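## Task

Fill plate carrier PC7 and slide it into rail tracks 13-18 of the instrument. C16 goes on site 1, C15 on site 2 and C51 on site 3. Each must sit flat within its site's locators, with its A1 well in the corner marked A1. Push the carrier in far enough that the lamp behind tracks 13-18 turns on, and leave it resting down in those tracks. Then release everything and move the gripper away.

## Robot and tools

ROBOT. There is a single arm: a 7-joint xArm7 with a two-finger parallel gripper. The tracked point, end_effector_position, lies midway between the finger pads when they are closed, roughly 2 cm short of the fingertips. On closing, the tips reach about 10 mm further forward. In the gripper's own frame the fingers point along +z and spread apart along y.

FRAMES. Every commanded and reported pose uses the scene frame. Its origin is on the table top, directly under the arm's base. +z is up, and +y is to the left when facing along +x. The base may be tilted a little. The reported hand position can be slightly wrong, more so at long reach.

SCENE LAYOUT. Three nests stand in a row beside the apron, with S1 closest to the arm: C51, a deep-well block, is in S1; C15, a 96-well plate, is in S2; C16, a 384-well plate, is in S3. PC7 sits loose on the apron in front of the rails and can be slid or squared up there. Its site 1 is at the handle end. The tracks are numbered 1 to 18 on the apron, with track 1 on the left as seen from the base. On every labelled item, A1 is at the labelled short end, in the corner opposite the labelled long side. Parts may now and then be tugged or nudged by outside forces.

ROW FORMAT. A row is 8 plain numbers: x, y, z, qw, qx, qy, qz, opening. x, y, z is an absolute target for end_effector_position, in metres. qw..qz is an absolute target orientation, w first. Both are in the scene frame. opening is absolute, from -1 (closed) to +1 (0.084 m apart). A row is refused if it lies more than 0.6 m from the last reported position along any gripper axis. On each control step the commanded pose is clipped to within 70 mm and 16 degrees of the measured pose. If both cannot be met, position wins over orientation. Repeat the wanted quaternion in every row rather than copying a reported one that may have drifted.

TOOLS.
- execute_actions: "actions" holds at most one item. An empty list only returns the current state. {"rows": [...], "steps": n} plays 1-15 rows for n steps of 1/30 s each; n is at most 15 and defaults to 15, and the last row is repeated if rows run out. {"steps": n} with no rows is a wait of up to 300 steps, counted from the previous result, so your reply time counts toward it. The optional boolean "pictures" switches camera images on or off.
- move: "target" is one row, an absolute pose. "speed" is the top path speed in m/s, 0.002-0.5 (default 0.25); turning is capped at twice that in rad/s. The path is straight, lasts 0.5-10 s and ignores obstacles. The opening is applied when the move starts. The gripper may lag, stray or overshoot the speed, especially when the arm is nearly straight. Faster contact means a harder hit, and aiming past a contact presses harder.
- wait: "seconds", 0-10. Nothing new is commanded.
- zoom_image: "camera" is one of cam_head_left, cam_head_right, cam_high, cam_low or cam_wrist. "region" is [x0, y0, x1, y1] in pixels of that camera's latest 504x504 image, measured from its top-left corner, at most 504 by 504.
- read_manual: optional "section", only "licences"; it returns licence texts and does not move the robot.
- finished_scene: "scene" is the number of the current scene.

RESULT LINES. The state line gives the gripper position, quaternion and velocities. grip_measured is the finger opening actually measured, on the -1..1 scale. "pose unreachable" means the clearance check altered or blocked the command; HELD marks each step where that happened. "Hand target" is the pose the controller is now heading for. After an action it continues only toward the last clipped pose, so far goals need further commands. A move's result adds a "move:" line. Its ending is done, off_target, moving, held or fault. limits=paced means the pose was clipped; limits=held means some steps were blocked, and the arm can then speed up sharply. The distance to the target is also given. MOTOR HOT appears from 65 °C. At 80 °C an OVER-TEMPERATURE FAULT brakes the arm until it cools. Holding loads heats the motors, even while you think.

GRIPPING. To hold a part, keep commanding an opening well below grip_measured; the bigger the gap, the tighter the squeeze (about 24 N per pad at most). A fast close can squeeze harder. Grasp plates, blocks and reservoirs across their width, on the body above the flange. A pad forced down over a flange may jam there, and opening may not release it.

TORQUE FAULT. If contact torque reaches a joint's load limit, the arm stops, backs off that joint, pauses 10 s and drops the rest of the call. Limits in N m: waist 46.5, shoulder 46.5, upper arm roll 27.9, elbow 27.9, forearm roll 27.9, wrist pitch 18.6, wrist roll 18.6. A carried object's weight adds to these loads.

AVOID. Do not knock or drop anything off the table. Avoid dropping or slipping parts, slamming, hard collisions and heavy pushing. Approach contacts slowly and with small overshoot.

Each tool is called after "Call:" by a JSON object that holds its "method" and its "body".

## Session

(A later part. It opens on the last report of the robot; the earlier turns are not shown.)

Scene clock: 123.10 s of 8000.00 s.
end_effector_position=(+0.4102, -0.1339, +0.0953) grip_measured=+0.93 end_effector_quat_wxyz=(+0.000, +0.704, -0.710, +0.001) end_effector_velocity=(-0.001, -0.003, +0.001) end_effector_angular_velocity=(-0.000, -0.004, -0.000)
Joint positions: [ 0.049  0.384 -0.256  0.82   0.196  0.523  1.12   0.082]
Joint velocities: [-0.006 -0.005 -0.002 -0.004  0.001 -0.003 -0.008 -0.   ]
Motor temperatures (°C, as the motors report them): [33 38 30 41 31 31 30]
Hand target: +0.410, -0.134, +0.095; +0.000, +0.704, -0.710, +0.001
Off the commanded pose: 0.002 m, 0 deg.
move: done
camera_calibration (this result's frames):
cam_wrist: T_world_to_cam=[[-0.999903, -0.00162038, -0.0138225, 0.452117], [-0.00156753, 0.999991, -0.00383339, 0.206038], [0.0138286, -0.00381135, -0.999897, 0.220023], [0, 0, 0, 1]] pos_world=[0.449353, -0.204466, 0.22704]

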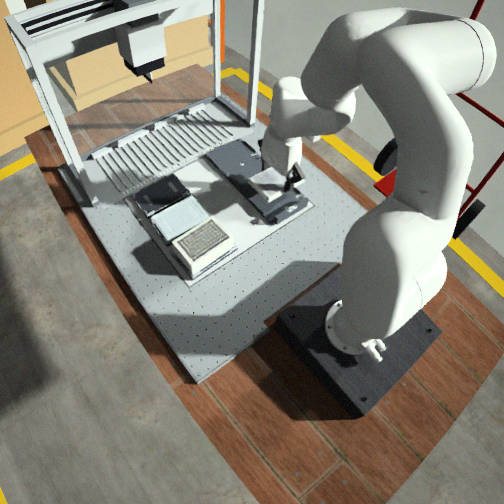

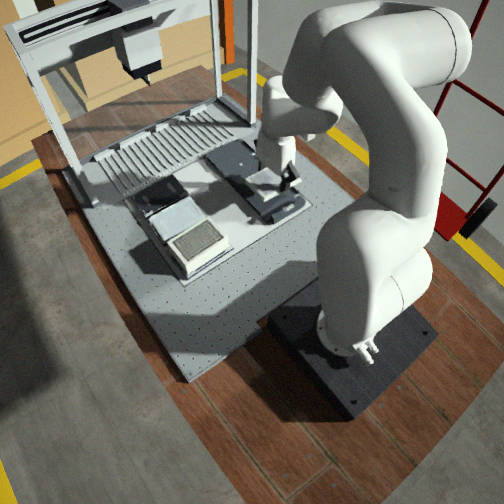

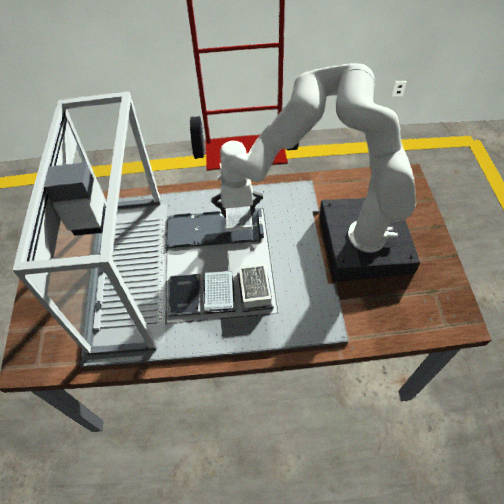

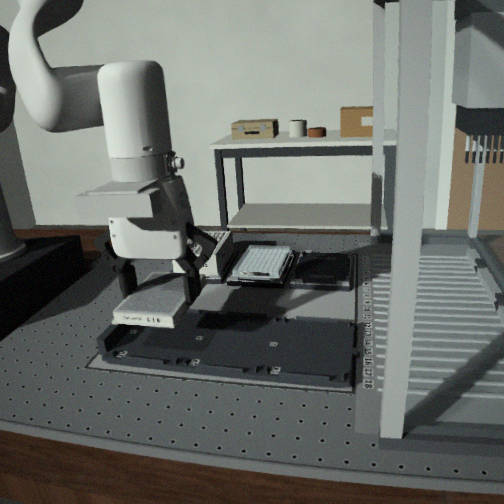

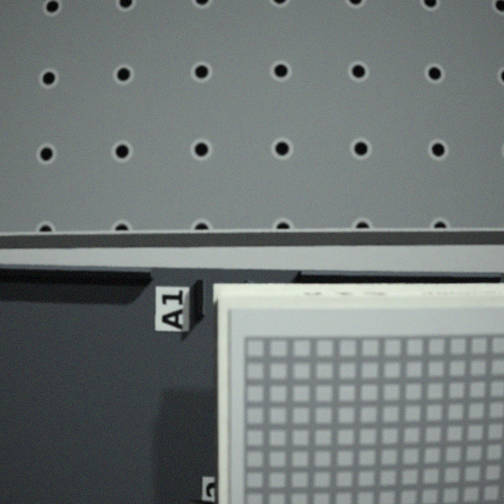

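Call:
{"method": "move", "body": {"target": [0.372, -0.095, 0.095, 0, -0.69616, 0.71789, 0, 0.0], "speed": 0.08}}

Call:
{"method": "zoom_image", "body": {"camera": "cam_wrist", "region": [0, 80, 252, 300]}}

Call:
{"method": "zoom_image", "body": {"camera": "cam_wrist", "region": [252, 80, 504, 300]}}

Scene clock: 133.97 s of 8000.00 s.
end_effector_position=(+0.3720, -0.0956, +0.0951) grip_measured=+0.93 end_effector_quat_wxyz=(+0.000, +0.696, -0.718, +0.000) end_effector_velocity=(-0.002, +0.002, +0.000) end_effector_angular_velocity=(-0.002, +0.000, -0.001)
Joint positions: [ 0.12   0.267 -0.259  0.645  0.17   0.461  1.221  0.082]
Joint velocities: [ 0.006 -0.006 -0.002 -0.009 -0.004 -0.003  0.008  0.   ]
Motor temperatures (°C, as the motors report them): [33 37 30 40 31 31 30]
Hand target: +0.372, -0.095, +0.095; +0.000, +0.696, -0.718, +0.000
Off the commanded pose: 0.001 m, 0 deg.
After step 90, 6.70 s passed at rest.
move: done
camera_calibration (this result's frames):
cam_wrist: T_world_to_cam=[[-0.999698, 0.0212674, -0.012331, 0.415899], [0.0212935, 0.999771, -0.00199423, 0.158957], [0.0122858, -0.0022562, -0.999922, 0.221181], [0, 0, 0, 1]] pos_world=[0.409671, -0.167266, 0.22661]

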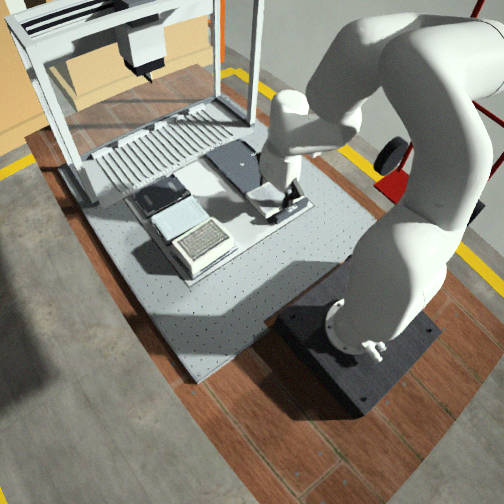

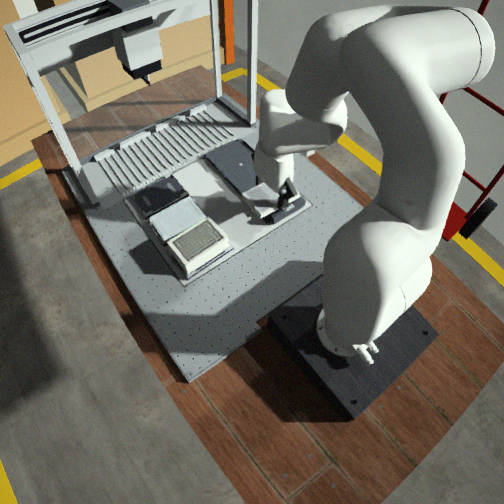

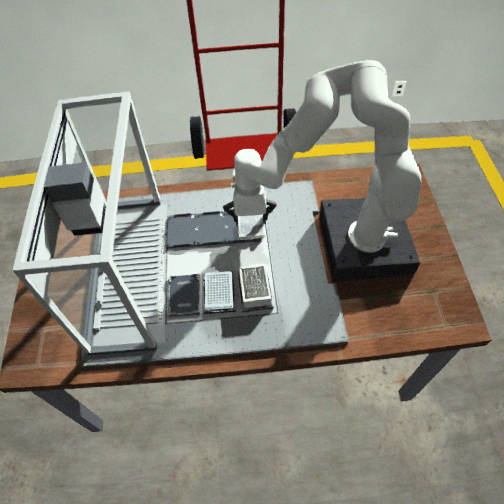

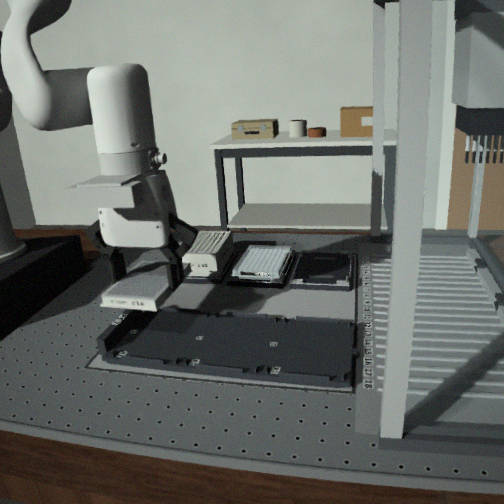

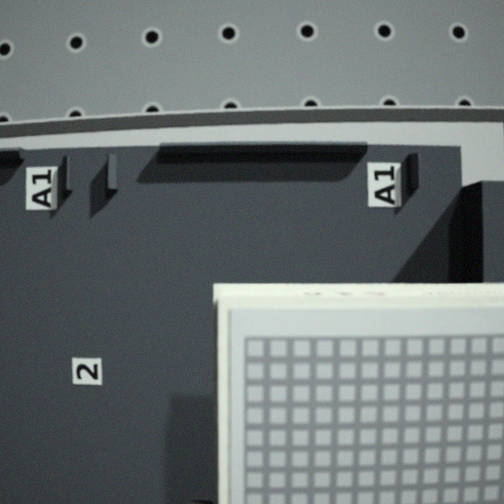

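Region (0, 80, 252, 300) of cam_wrist's 504x504 image, scaled by 2.000, with more detail than that image has; it fills the top 440 rows of this view, and the rest is white.

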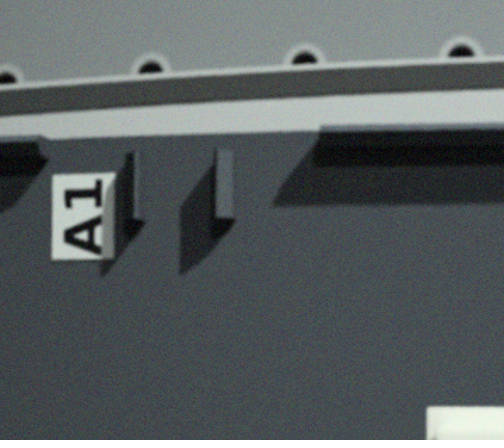

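Region (252, 80, 504, 300) of cam_wrist's 504x504 image, scaled by 2.000, with more detail than that image has; it fills the top 440 rows of this view, and the rest is white.

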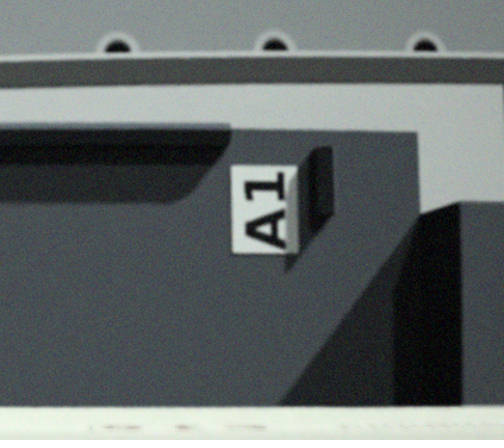

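Call:
{"method": "move", "body": {"target": [0.4019, -0.1287, 0.07, 0, -0.69972, 0.71442, 0, 0.0], "speed": 0.06}}

Call:
{"method": "zoom_image", "body": {"camera": "cam_wrist", "region": [120, 230, 320, 350]}}

Call:
{"method": "zoom_image", "body": {"camera": "cam_low", "region": [85, 260, 215, 380]}}

Scene clock: 158.57 s of 8000.00 s.
end_effector_position=(+0.4020, -0.1282, +0.0700) grip_measured=+0.93 end_effector_quat_wxyz=(-0.000, +0.700, -0.714, -0.000) end_effector_velocity=(+0.001, -0.001, -0.001) end_effector_angular_velocity=(+0.001, +0.001, +0.000)
Joint positions: [ 0.04   0.432 -0.231  0.79   0.238  0.447  1.108  0.082]
Joint velocities: [-0.003  0.006  0.001  0.006  0.003  0.001 -0.004  0.   ]
Motor temperatures (°C, as the motors report them): [33 36 30 40 31 31 30]
Hand target: +0.402, -0.128, +0.070; -0.000, +0.700, -0.714, -0.000
Off the commanded pose: 0.000 m, 0 deg.
After step 90, 20.27 s passed at rest.
move: done
camera_calibration (this result's frames):
cam_wrist: T_world_to_cam=[[-0.999855, 0.0113391, -0.0126968, 0.445115], [0.0113537, 0.999935, -0.0010826, 0.194835], [0.0126837, -0.0012266, -0.999919, 0.195629], [0, 0, 0, 1]] pos_world=[0.440357, -0.199629, 0.201476]

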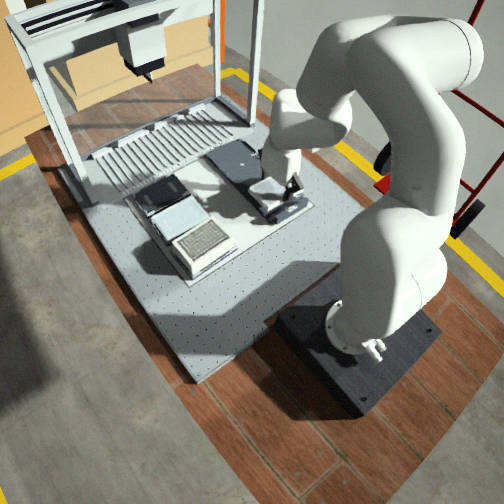

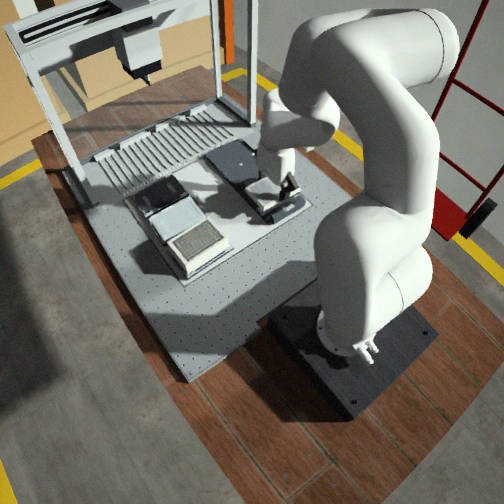

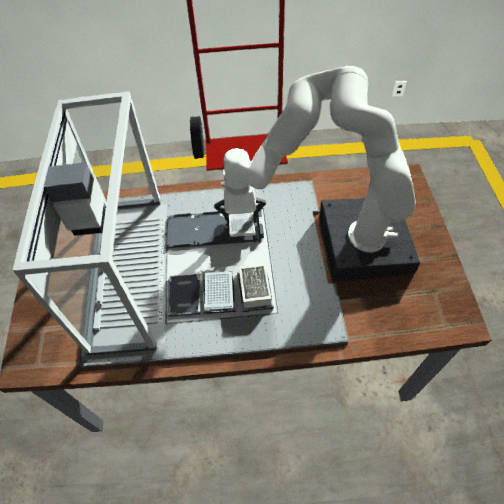

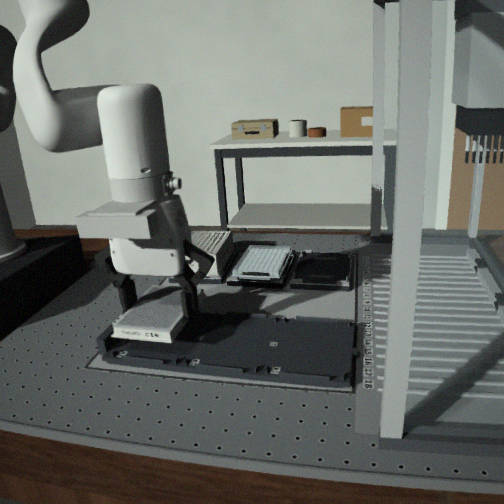

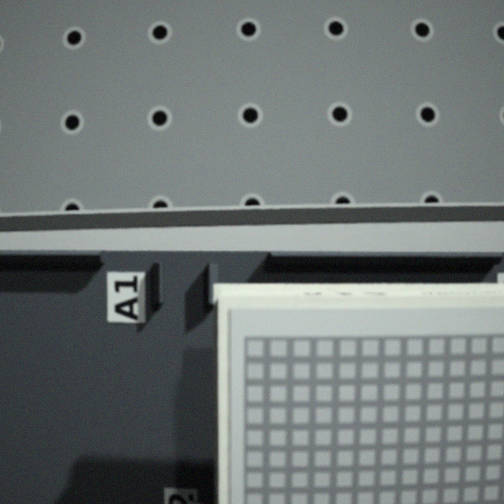

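Region (120, 230, 320, 350) of cam_wrist's 504x504 image, scaled by 2.520, with more detail than that image has; it fills the top 302 rows of this view, and the rest is white.

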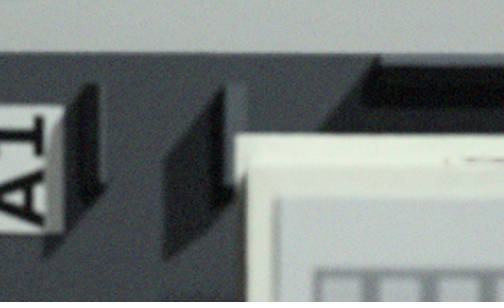

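Region (85, 260, 215, 380) of cam_low's 504x504 image, scaled by 3.877, with more detail than that image has; it fills the top 465 rows of this view, and the rest is white.

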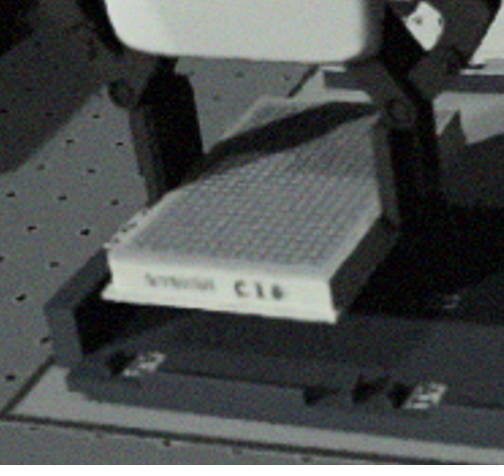

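Call:
{"method": "move", "body": {"target": [0.4024, -0.1317, 0.066, 0, -0.69972, 0.71442, 0, 0.0], "speed": 0.02}}

Call:
{"method": "move", "body": {"target": [0.4024, -0.1317, 0.049, 0, -0.69972, 0.71442, 0, 0.0], "speed": 0.015}}

Call:
{"method": "zoom_image", "body": {"camera": "cam_wrist", "region": [150, 240, 310, 340]}}

Call:
{"method": "zoom_image", "body": {"camera": "cam_low", "region": [85, 260, 215, 380]}}

Scene clock: 166.50 s of 8000.00 s.
end_effector_position=(+0.4023, -0.1315, +0.0662) grip_measured=+0.93 end_effector_quat_wxyz=(+0.000, +0.700, -0.714, -0.000) end_effector_velocity=(+0.001, -0.002, -0.001) end_effector_angular_velocity=(+0.000, -0.002, +0.000)
Joint positions: [ 0.031  0.446 -0.227  0.796  0.243  0.44   1.097  0.082]
Joint velocities: [-0.006  0.006  0.003  0.004  0.003 -0.004 -0.006  0.   ]
Motor temperatures (°C, as the motors report them): [33 36 30 40 31 31 30]
Hand target: +0.402, -0.132, +0.066; -0.000, +0.700, -0.714, -0.000
Off the commanded pose: 0.000 m, 0 deg.
After step 90, 4.23 s passed at rest.
move: done
camera_calibration (this result's frames):
cam_wrist: T_world_to_cam=[[-0.999859, 0.0113932, -0.0123382, 0.445451], [0.0114128, 0.999934, -0.00151821, 0.198125], [0.0123201, -0.00165881, -0.999923, 0.191872], [0, 0, 0, 1]] pos_world=[0.440763, -0.202869, 0.197654]

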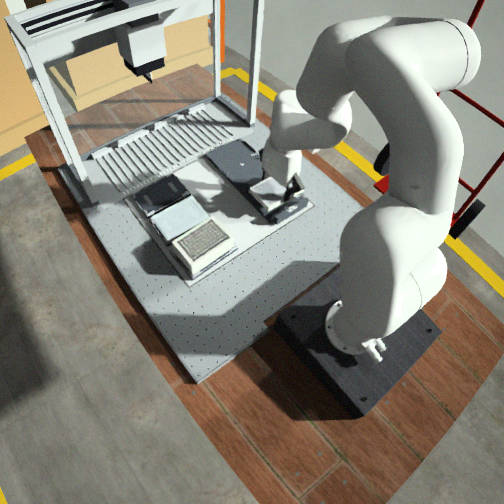

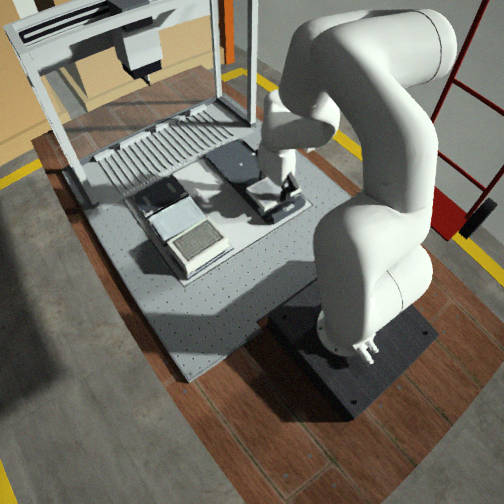

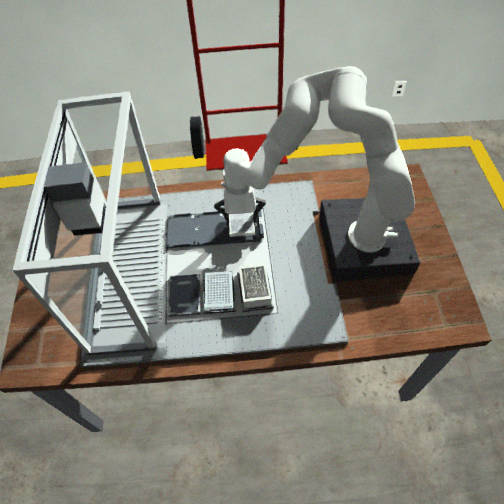

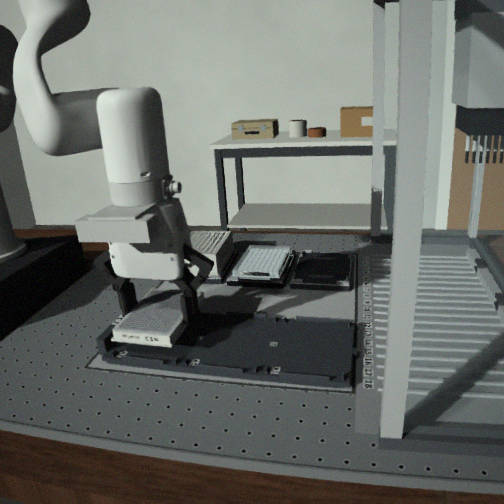

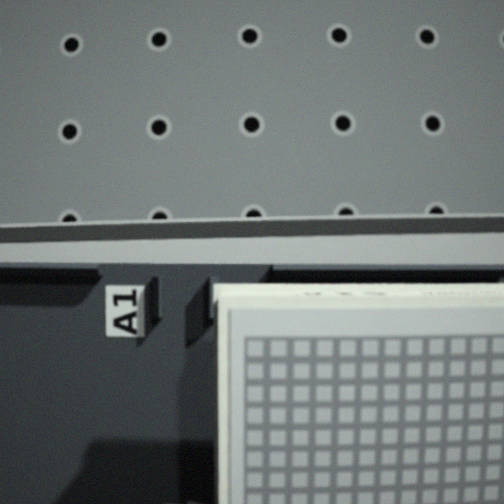

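Scene clock: 167.93 s of 8000.00 s.
end_effector_position=(+0.4024, -0.1317, +0.0492) grip_measured=+0.93 end_effector_quat_wxyz=(-0.000, +0.700, -0.714, -0.000) end_effector_velocity=(+0.001, -0.001, -0.002) end_effector_angular_velocity=(-0.000, -0.002, -0.000)
Joint positions: [ 0.014  0.496 -0.205  0.803  0.267  0.398  1.079  0.082]
Joint velocities: [-0.003  0.006  0.003  0.002  0.003 -0.006 -0.003 -0.   ]
Motor temperatures (°C, as the motors report them): [33 36 30 40 31 31 30]
Hand target: +0.402, -0.132, +0.049; -0.000, +0.700, -0.714, -0.000
Off the commanded pose: 0.000 m, 0 deg.
move: done
camera_calibration (this result's frames):
cam_wrist: T_world_to_cam=[[-0.999858, 0.011408, -0.0123791, 0.445249], [0.0114275, 0.999934, -0.00150414, 0.198247], [0.0123611, -0.00164539, -0.999922, 0.174878], [0, 0, 0, 1]] pos_world=[0.440759, -0.203025, 0.180674]

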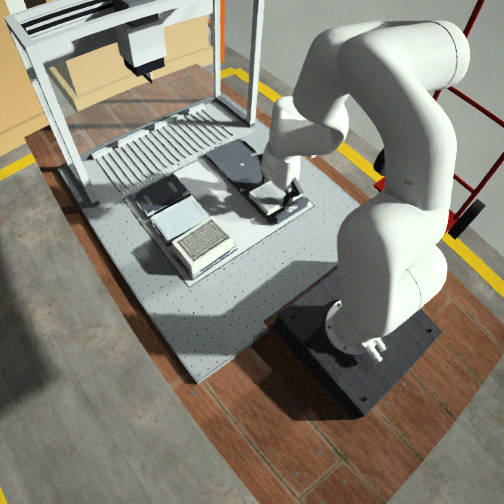

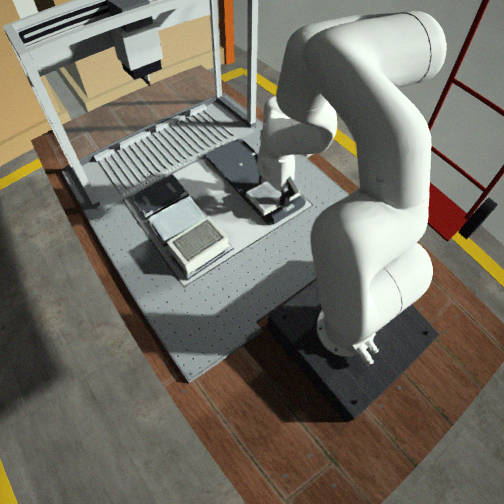

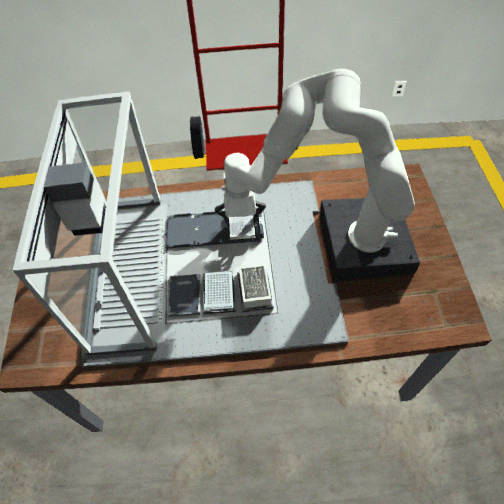

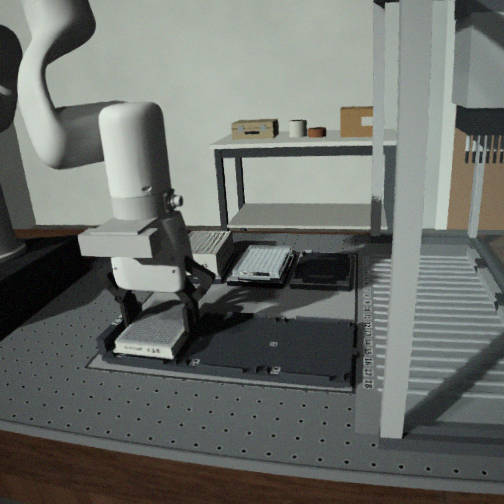

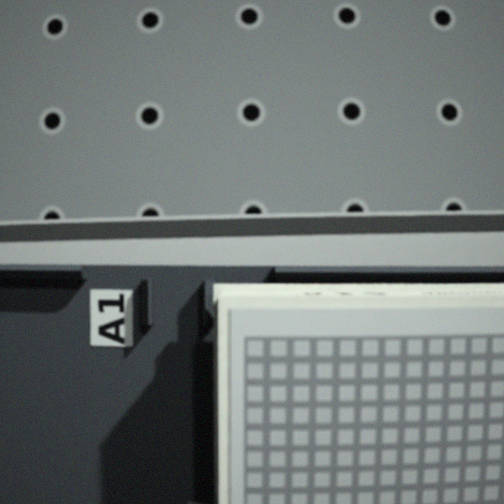

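Region (150, 240, 310, 340) of cam_wrist's 504x504 image, scaled by 3.150, with more detail than that image has; it fills the top 315 rows of this view, and the rest is white.

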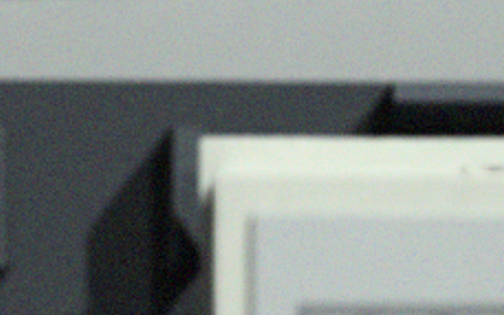

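Region (85, 260, 215, 380) of cam_low's 504x504 image, scaled by 3.877, with more detail than that image has; it fills the top 465 rows of this view, and the rest is white.

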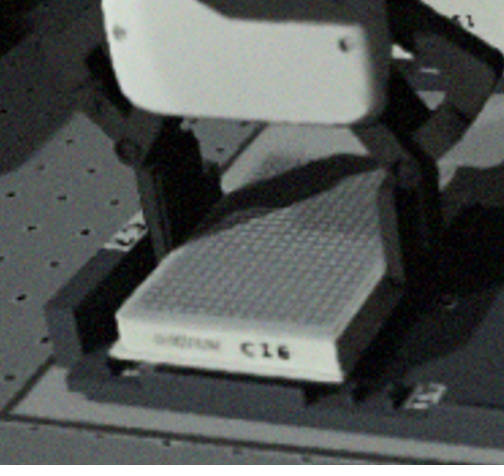

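Call:
{"method": "move", "body": {"target": [0.4024, -0.1317, 0.0405, 0, -0.69972, 0.71442, 0, 0.0], "speed": 0.008}}

Call:
{"method": "zoom_image", "body": {"camera": "cam_low", "region": [95, 300, 205, 380]}}

Call:
{"method": "zoom_image", "body": {"camera": "cam_wrist", "region": [150, 240, 310, 340]}}

Scene clock: 174.50 s of 8000.00 s.
end_effector_position=(+0.4024, -0.1317, +0.0408) grip_measured=+0.93 end_effector_quat_wxyz=(-0.000, +0.700, -0.714, +0.000) end_effector_velocity=(+0.002, -0.001, +0.000) end_effector_angular_velocity=(-0.002, -0.007, -0.001)
Joint positions: [ 0.005  0.52  -0.193  0.808  0.278  0.377  1.07   0.082]
Joint velocities: [-0.002  0.002  0.002  0.003  0.003 -0.006 -0.002 -0.   ]
Motor temperatures (°C, as the motors report them): [33 36 30 39 31 31 30]
Hand target: +0.402, -0.132, +0.040; -0.000, +0.700, -0.714, -0.000
Off the commanded pose: 0.000 m, 0 deg.
After step 90, 2.30 s passed at rest.
move: done
camera_calibration (this result's frames):
cam_wrist: T_world_to_cam=[[-0.999856, 0.0113722, -0.0125769, 0.445241], [0.0113924, 0.999934, -0.00153086, 0.198269], [0.0125586, -0.00167392, -0.99992, 0.166423], [0, 0, 0, 1]] pos_world=[0.440828, -0.203041, 0.172313]

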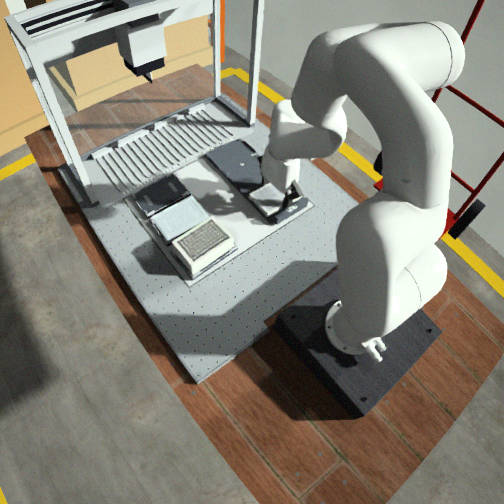

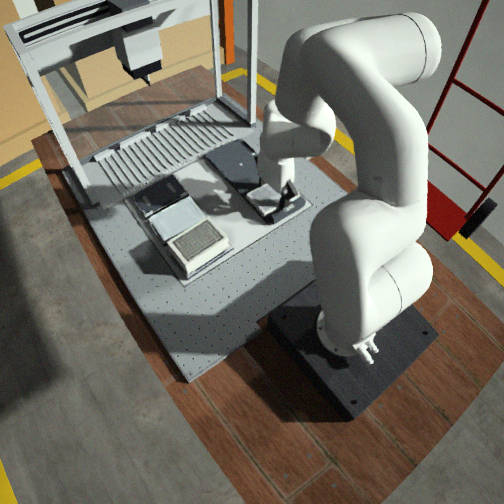

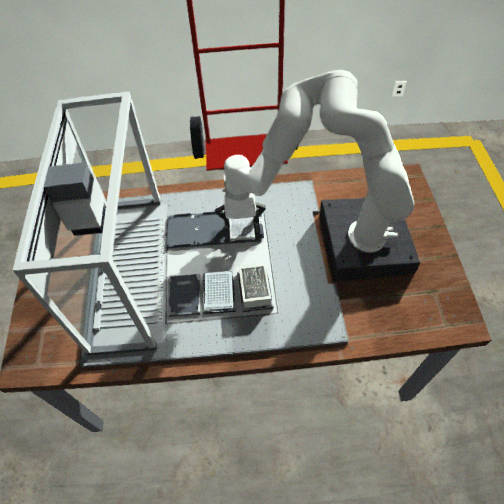

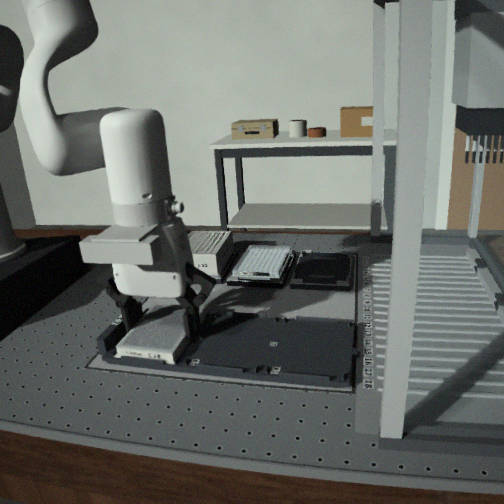

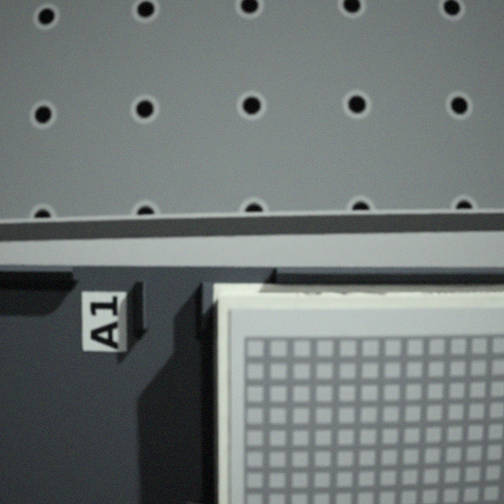

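Region (95, 300, 205, 380) of cam_low's 504x504 image, scaled by 4.582, with more detail than that image has; it fills the top 367 rows of this view, and the rest is white.

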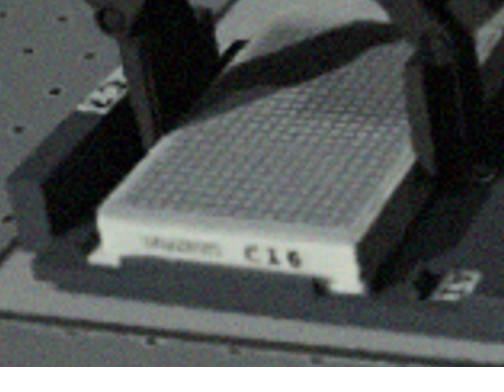

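Region (150, 240, 310, 340) of cam_wrist's 504x504 image, scaled by 3.150, with more detail than that image has; it fills the top 315 rows of this view, and the rest is white.

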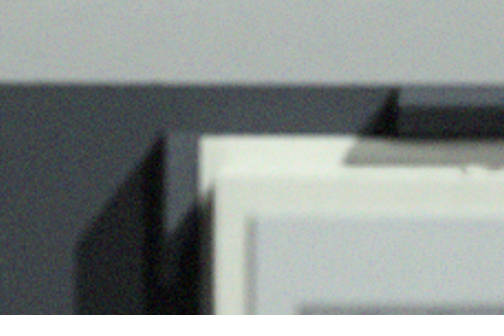

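Call:
{"method": "execute_actions", "body": {"actions": [{"rows": [[0.4024, -0.1317, 0.0404, 0, -0.69972, 0.71442, 0, 0.0], [0.4024, -0.1317, 0.0403, 0, -0.69972, 0.71442, 0, 0.0], [0.4024, -0.1317, 0.0402, 0, -0.69972, 0.71442, 0, 0.0], [0.4024, -0.1317, 0.0401, 0, -0.69972, 0.71442, 0, 0.0], [0.4024, -0.1317, 0.04, 0, -0.69972, 0.71442, 0, 0.0], [0.4024, -0.1317, 0.0399, 0, -0.69972, 0.71442, 0, 0.0], [0.4024, -0.1317, 0.0398, 0, -0.69972, 0.71442, 0, 0.0], [0.4024, -0.1317, 0.0397, 0, -0.69972, 0.71442, 0, 0.0]], "steps": 15}], "pictures": false}}

Scene clock: 180.47 s of 8000.00 s.
end_effector_position=(+0.4025, -0.1317, +0.0402) grip_measured=+0.94 end_effector_quat_wxyz=(-0.000, +0.700, -0.714, +0.000) end_effector_velocity=(+0.001, -0.000, +0.000) end_effector_angular_velocity=(-0.001, -0.004, +0.000)
Joint positions: [ 0.004  0.522 -0.192  0.808  0.279  0.376  1.069  0.082]
Joint velocities: [-0.001  0.     0.001  0.001  0.001 -0.004 -0.001  0.   ]
Motor temperatures (°C, as the motors report them): [33 36 30 39 31 31 30]
Hand target: +0.402, -0.132, +0.040; -0.000, +0.700, -0.714, -0.000
Off the commanded pose: 0.001 m, 0 deg.
Steps of this call (steps 1 to 90: nothing new was sent; then 2.47 s passed at rest; steps 91 to 105: all 15 steps of this action). Readings (end_effector_position):
91: (+0.4024, -0.1317, +0.0405)
92: (+0.4024, -0.1317, +0.0405)
94: (+0.4024, -0.1317, +0.0405)
98: (+0.4025, -0.1317, +0.0404)
105: the state above

Call:
{"method": "execute_actions", "body": {"actions": [{"rows": [[0.4024, -0.1317, 0.0403, 0, -0.69972, 0.71442, 0, 0.3], [0.4024, -0.1317, 0.0405, 0, -0.69972, 0.71442, 0, 0.6], [0.4024, -0.1317, 0.0406, 0, -0.69972, 0.71442, 0, 0.85], [0.4024, -0.1317, 0.0406, 0, -0.69972, 0.71442, 0, 0.93], [0.4024, -0.1317, 0.0406, 0, -0.69972, 0.71442, 0, 0.96], [0.4024, -0.1317, 0.0406, 0, -0.69972, 0.71442, 0, 0.98], [0.4024, -0.1317, 0.0406, 0, -0.69972, 0.71442, 0, 1.0]], "steps": 15}], "pictures": false}}

Call:
{"method": "move", "body": {"target": [0.4024, -0.1317, 0.085, 0, -0.69972, 0.71442, 0, 1.0], "speed": 0.04}}

Scene clock: 188.83 s of 8000.00 s.
end_effector_position=(+0.4008, -0.1313, +0.0385) grip_measured=+1.00 end_effector_quat_wxyz=(+0.001, +0.700, -0.714, -0.002) end_effector_velocity=(+0.001, +0.001, +0.006) end_effector_angular_velocity=(+0.004, -0.003, -0.001)
Joint positions: [ 0.005  0.525 -0.192  0.807  0.278  0.376  1.07   0.084]
Joint velocities: [ 0.001 -0.017 -0.003 -0.003 -0.001  0.013  0.001  0.002]
Motor temperatures (°C, as the motors report them): [33 36 30 39 31 31 30]
Hand target: +0.402, -0.132, +0.041; -0.000, +0.700, -0.714, +0.000
Off the commanded pose: 0.003 m, 0 deg.
Steps of this call (steps 1 to 90: nothing new was sent; then 4.87 s passed at rest; steps 91 to 105: all 15 steps of this action). Readings (end_effector_position):
91: (+0.4024, -0.1317, +0.0397)
92: (+0.4024, -0.1317, +0.0398)
94: (+0.4024, -0.1317, +0.0398)
98: (+0.4023, -0.1317, +0.0400)
105: the state above

Scene clock: 190.67 s of 8000.00 s.
end_effector_position=(+0.4024, -0.1317, +0.0847) grip_measured=+1.00 end_effector_quat_wxyz=(+0.000, +0.700, -0.714, -0.000) end_effector_velocity=(-0.001, -0.000, +0.002) end_effector_angular_velocity=(+0.001, +0.002, -0.002)
Joint positions: [ 0.045  0.394 -0.249  0.792  0.213  0.487  1.119  0.084]
Joint velocities: [ 0.002 -0.006 -0.003 -0.    -0.003  0.007  0.003 -0.   ]
Motor temperatures (°C, as the motors report them): [33 36 30 39 31 31 30]
Hand target: +0.402, -0.132, +0.085; +0.000, +0.700, -0.714, +0.000
Off the commanded pose: 0.000 m, 0 deg.
move: done
camera_calibration (this result's frames):
cam_wrist: T_world_to_cam=[[-0.999865, 0.0109702, -0.0121971, 0.44567], [0.0109909, 0.999938, -0.00163221, 0.19851], [0.0121785, -0.00176604, -0.999924, 0.21046], [0, 0, 0, 1]] pos_world=[0.440865, -0.203015, 0.216203]

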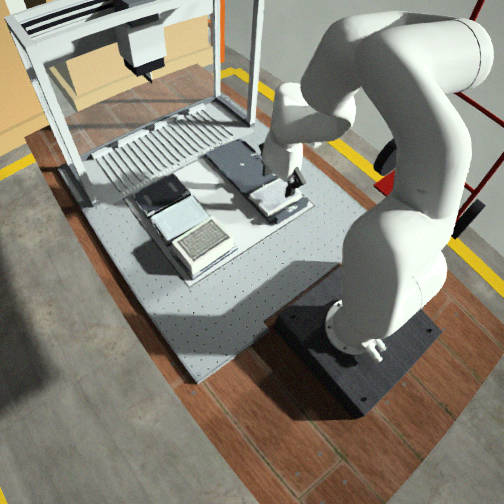

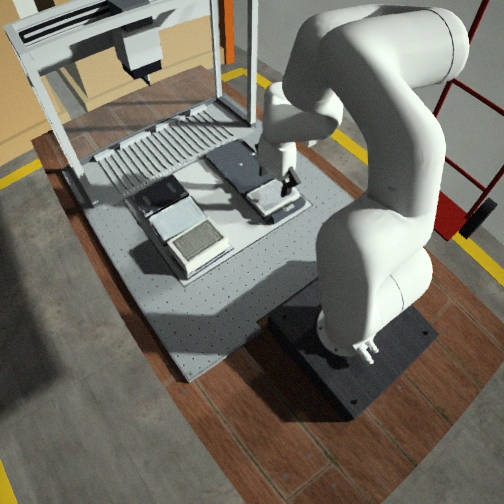

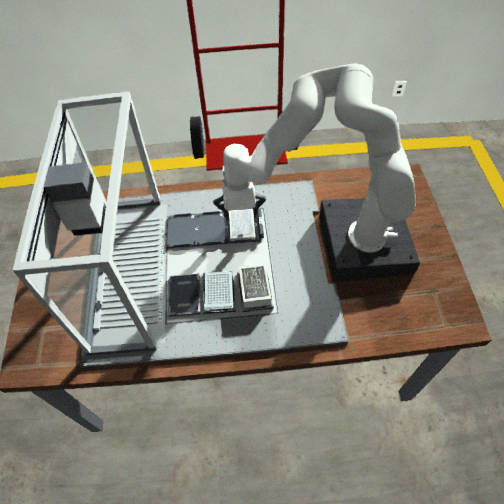

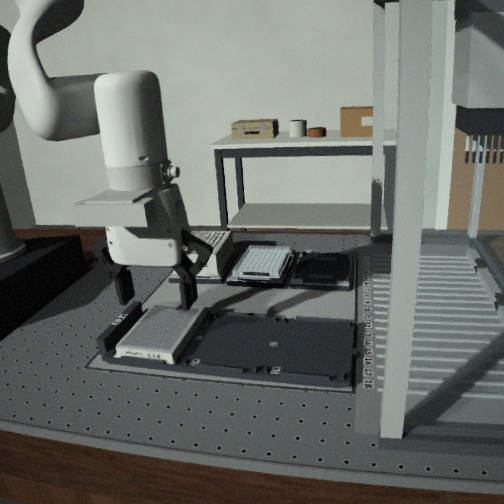

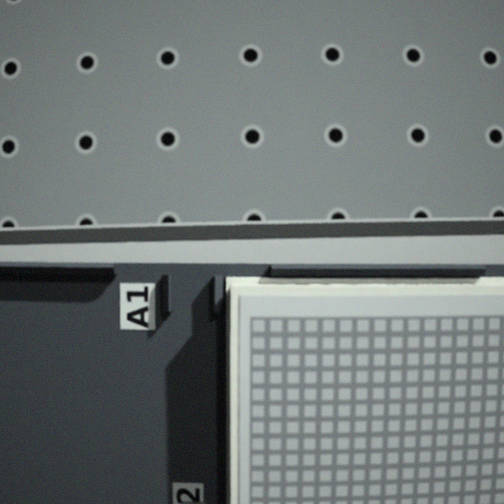

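Call:
{"method": "move", "body": {"target": [0.495, 0.12, 0.102, 0, -0.70401, 0.71019, 0, 1.0], "speed": 0.2}}

Call:
{"method": "move", "body": {"target": [0.495, 0.12, 0.062, 0, -0.70401, 0.71019, 0, 1.0], "speed": 0.06}}

Call:
{"method": "zoom_image", "body": {"camera": "cam_wrist", "region": [160, 420, 300, 504]}}

Call:
{"method": "zoom_image", "body": {"camera": "cam_wrist", "region": [160, 240, 360, 380]}}

Scene clock: 211.83 s of 8000.00 s.
end_effector_position=(+0.4930, +0.1203, +0.1018) grip_measured=+1.00 end_effector_quat_wxyz=(+0.000, +0.704, -0.710, -0.001) end_effector_velocity=(+0.001, +0.003, +0.000) end_effector_angular_velocity=(-0.001, +0.001, +0.003)
Joint positions: [ 0.435  0.53  -0.118  1.116  0.162  0.655  1.687  0.084]
Joint velocities: [ 0.003  0.005  0.002  0.009 -0.002  0.005  0.004 -0.   ]
Motor temperatures (°C, as the motors report them): [33 36 30 39 31 31 30]
Hand target: +0.493, +0.121, +0.102; +0.000, +0.704, -0.710, -0.001
Off the commanded pose: 0.002 m, 0 deg.
After step 90, 16.20 s passed at rest.
move: done
camera_calibration (this result's frames):
cam_wrist: T_world_to_cam=[[-0.999937, -0.00026767, -0.0111931, 0.534988], [-0.000259782, 1, -0.000706152, -0.0490243], [0.0111933, -0.0007032, -0.999937, 0.22724], [0, 0, 0, 1]] pos_world=[0.532398, 0.0493273, 0.233179]

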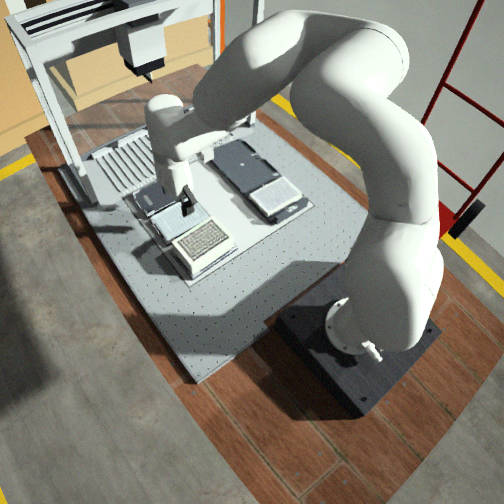

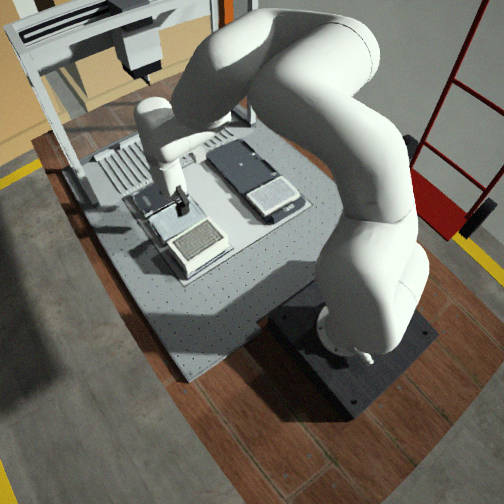

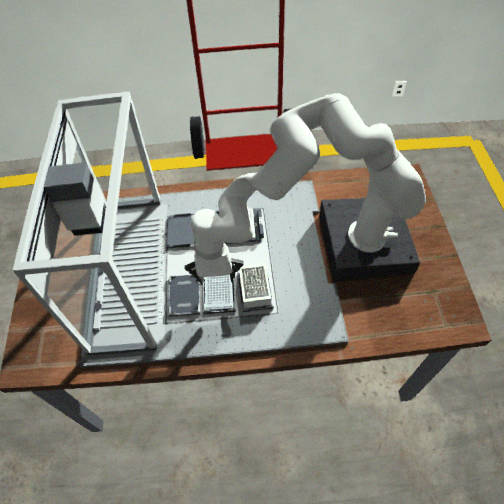

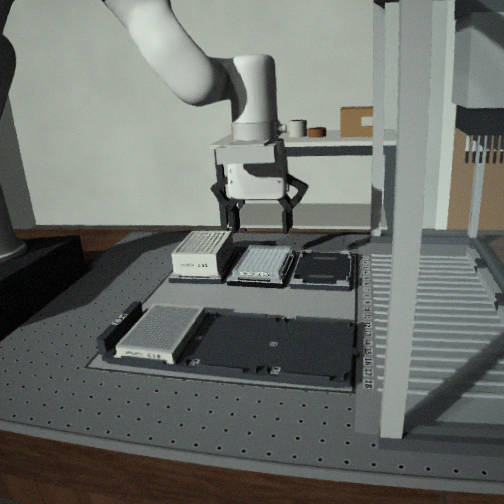

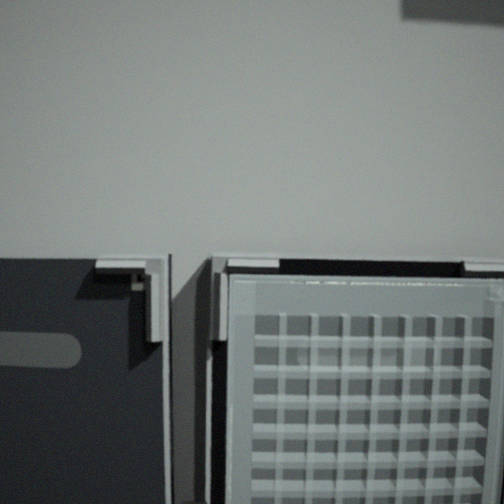

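Scene clock: 212.93 s of 8000.00 s.
end_effector_position=(+0.4951, +0.1200, +0.0624) grip_measured=+1.00 end_effector_quat_wxyz=(-0.000, +0.704, -0.710, +0.000) end_effector_velocity=(+0.000, -0.001, -0.003) end_effector_angular_velocity=(-0.000, +0.000, -0.001)
Joint positions: [ 0.426  0.623 -0.102  1.127  0.182  0.57   1.672  0.084]
Joint velocities: [-0.003  0.007  0.001  0.002  0.    -0.004 -0.001  0.   ]
Motor temperatures (°C, as the motors report them): [33 36 30 40 31 31 30]
Hand target: +0.495, +0.120, +0.062; -0.000, +0.704, -0.710, -0.000
Off the commanded pose: 0.000 m, 0 deg.
move: done
camera_calibration (this result's frames):
cam_wrist: T_world_to_cam=[[-0.999917, -0.000459348, -0.0128612, 0.536729], [-0.000441794, 0.999999, -0.00136769, -0.0486065], [0.0128618, -0.0013619, -0.999916, 0.187066], [0, 0, 0, 1]] pos_world=[0.534257, 0.0491077, 0.193887]

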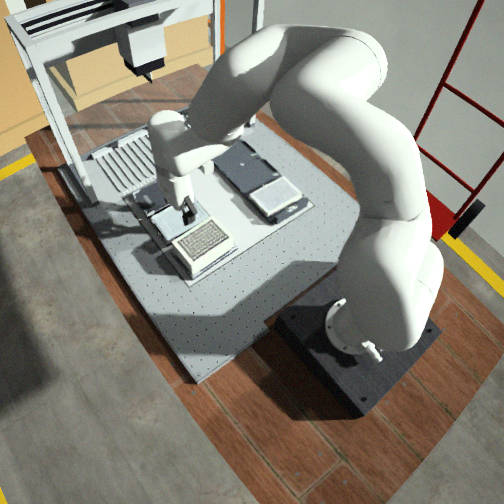

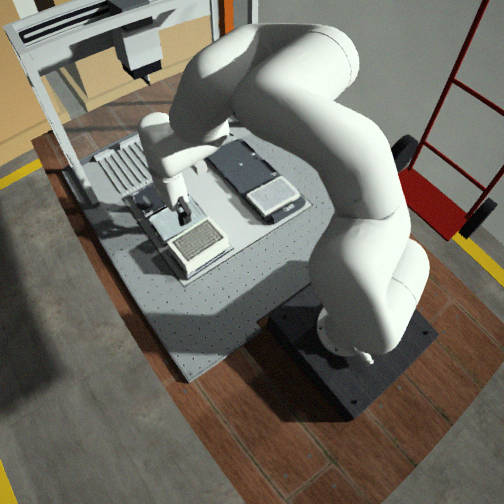

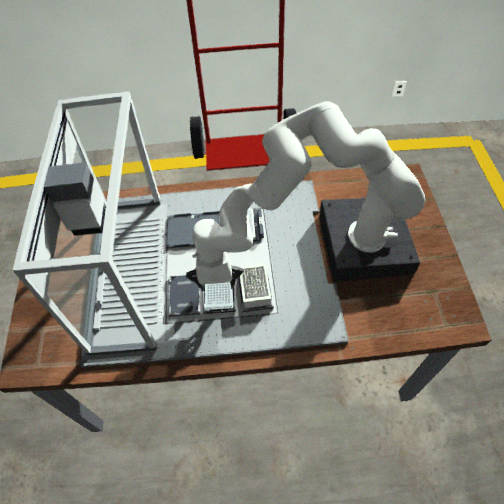

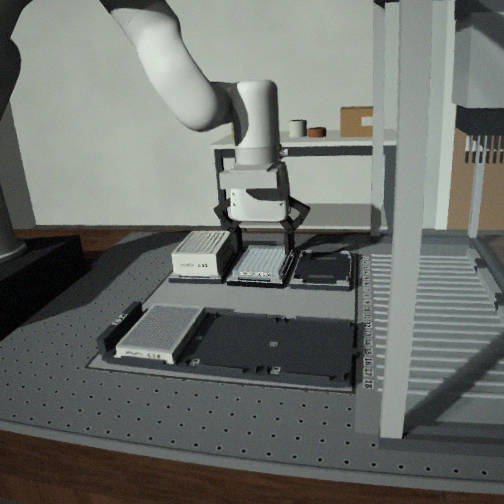

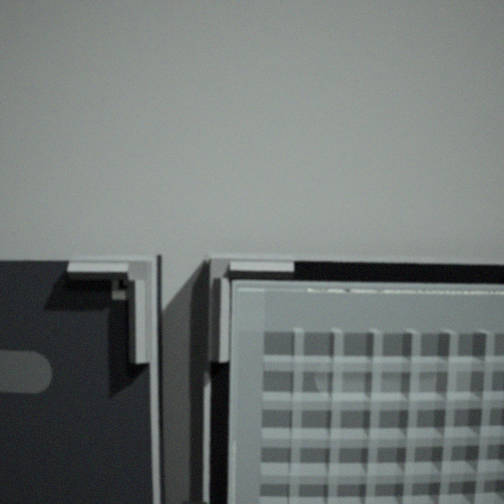

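Region (160, 420, 300, 504) of cam_wrist's 504x504 image, scaled by 3.600, with more detail than that image has; it fills the top 302 rows of this view, and the rest is white.

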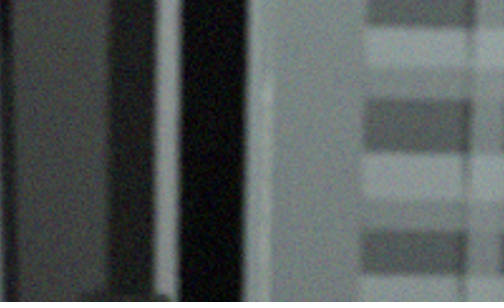

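Region (160, 240, 360, 380) of cam_wrist's 504x504 image, scaled by 2.520, with more detail than that image has; it fills the top 353 rows of this view, and the rest is white.

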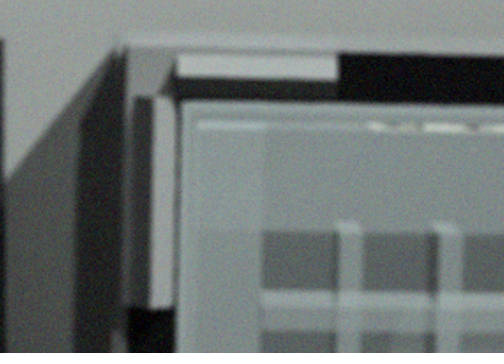

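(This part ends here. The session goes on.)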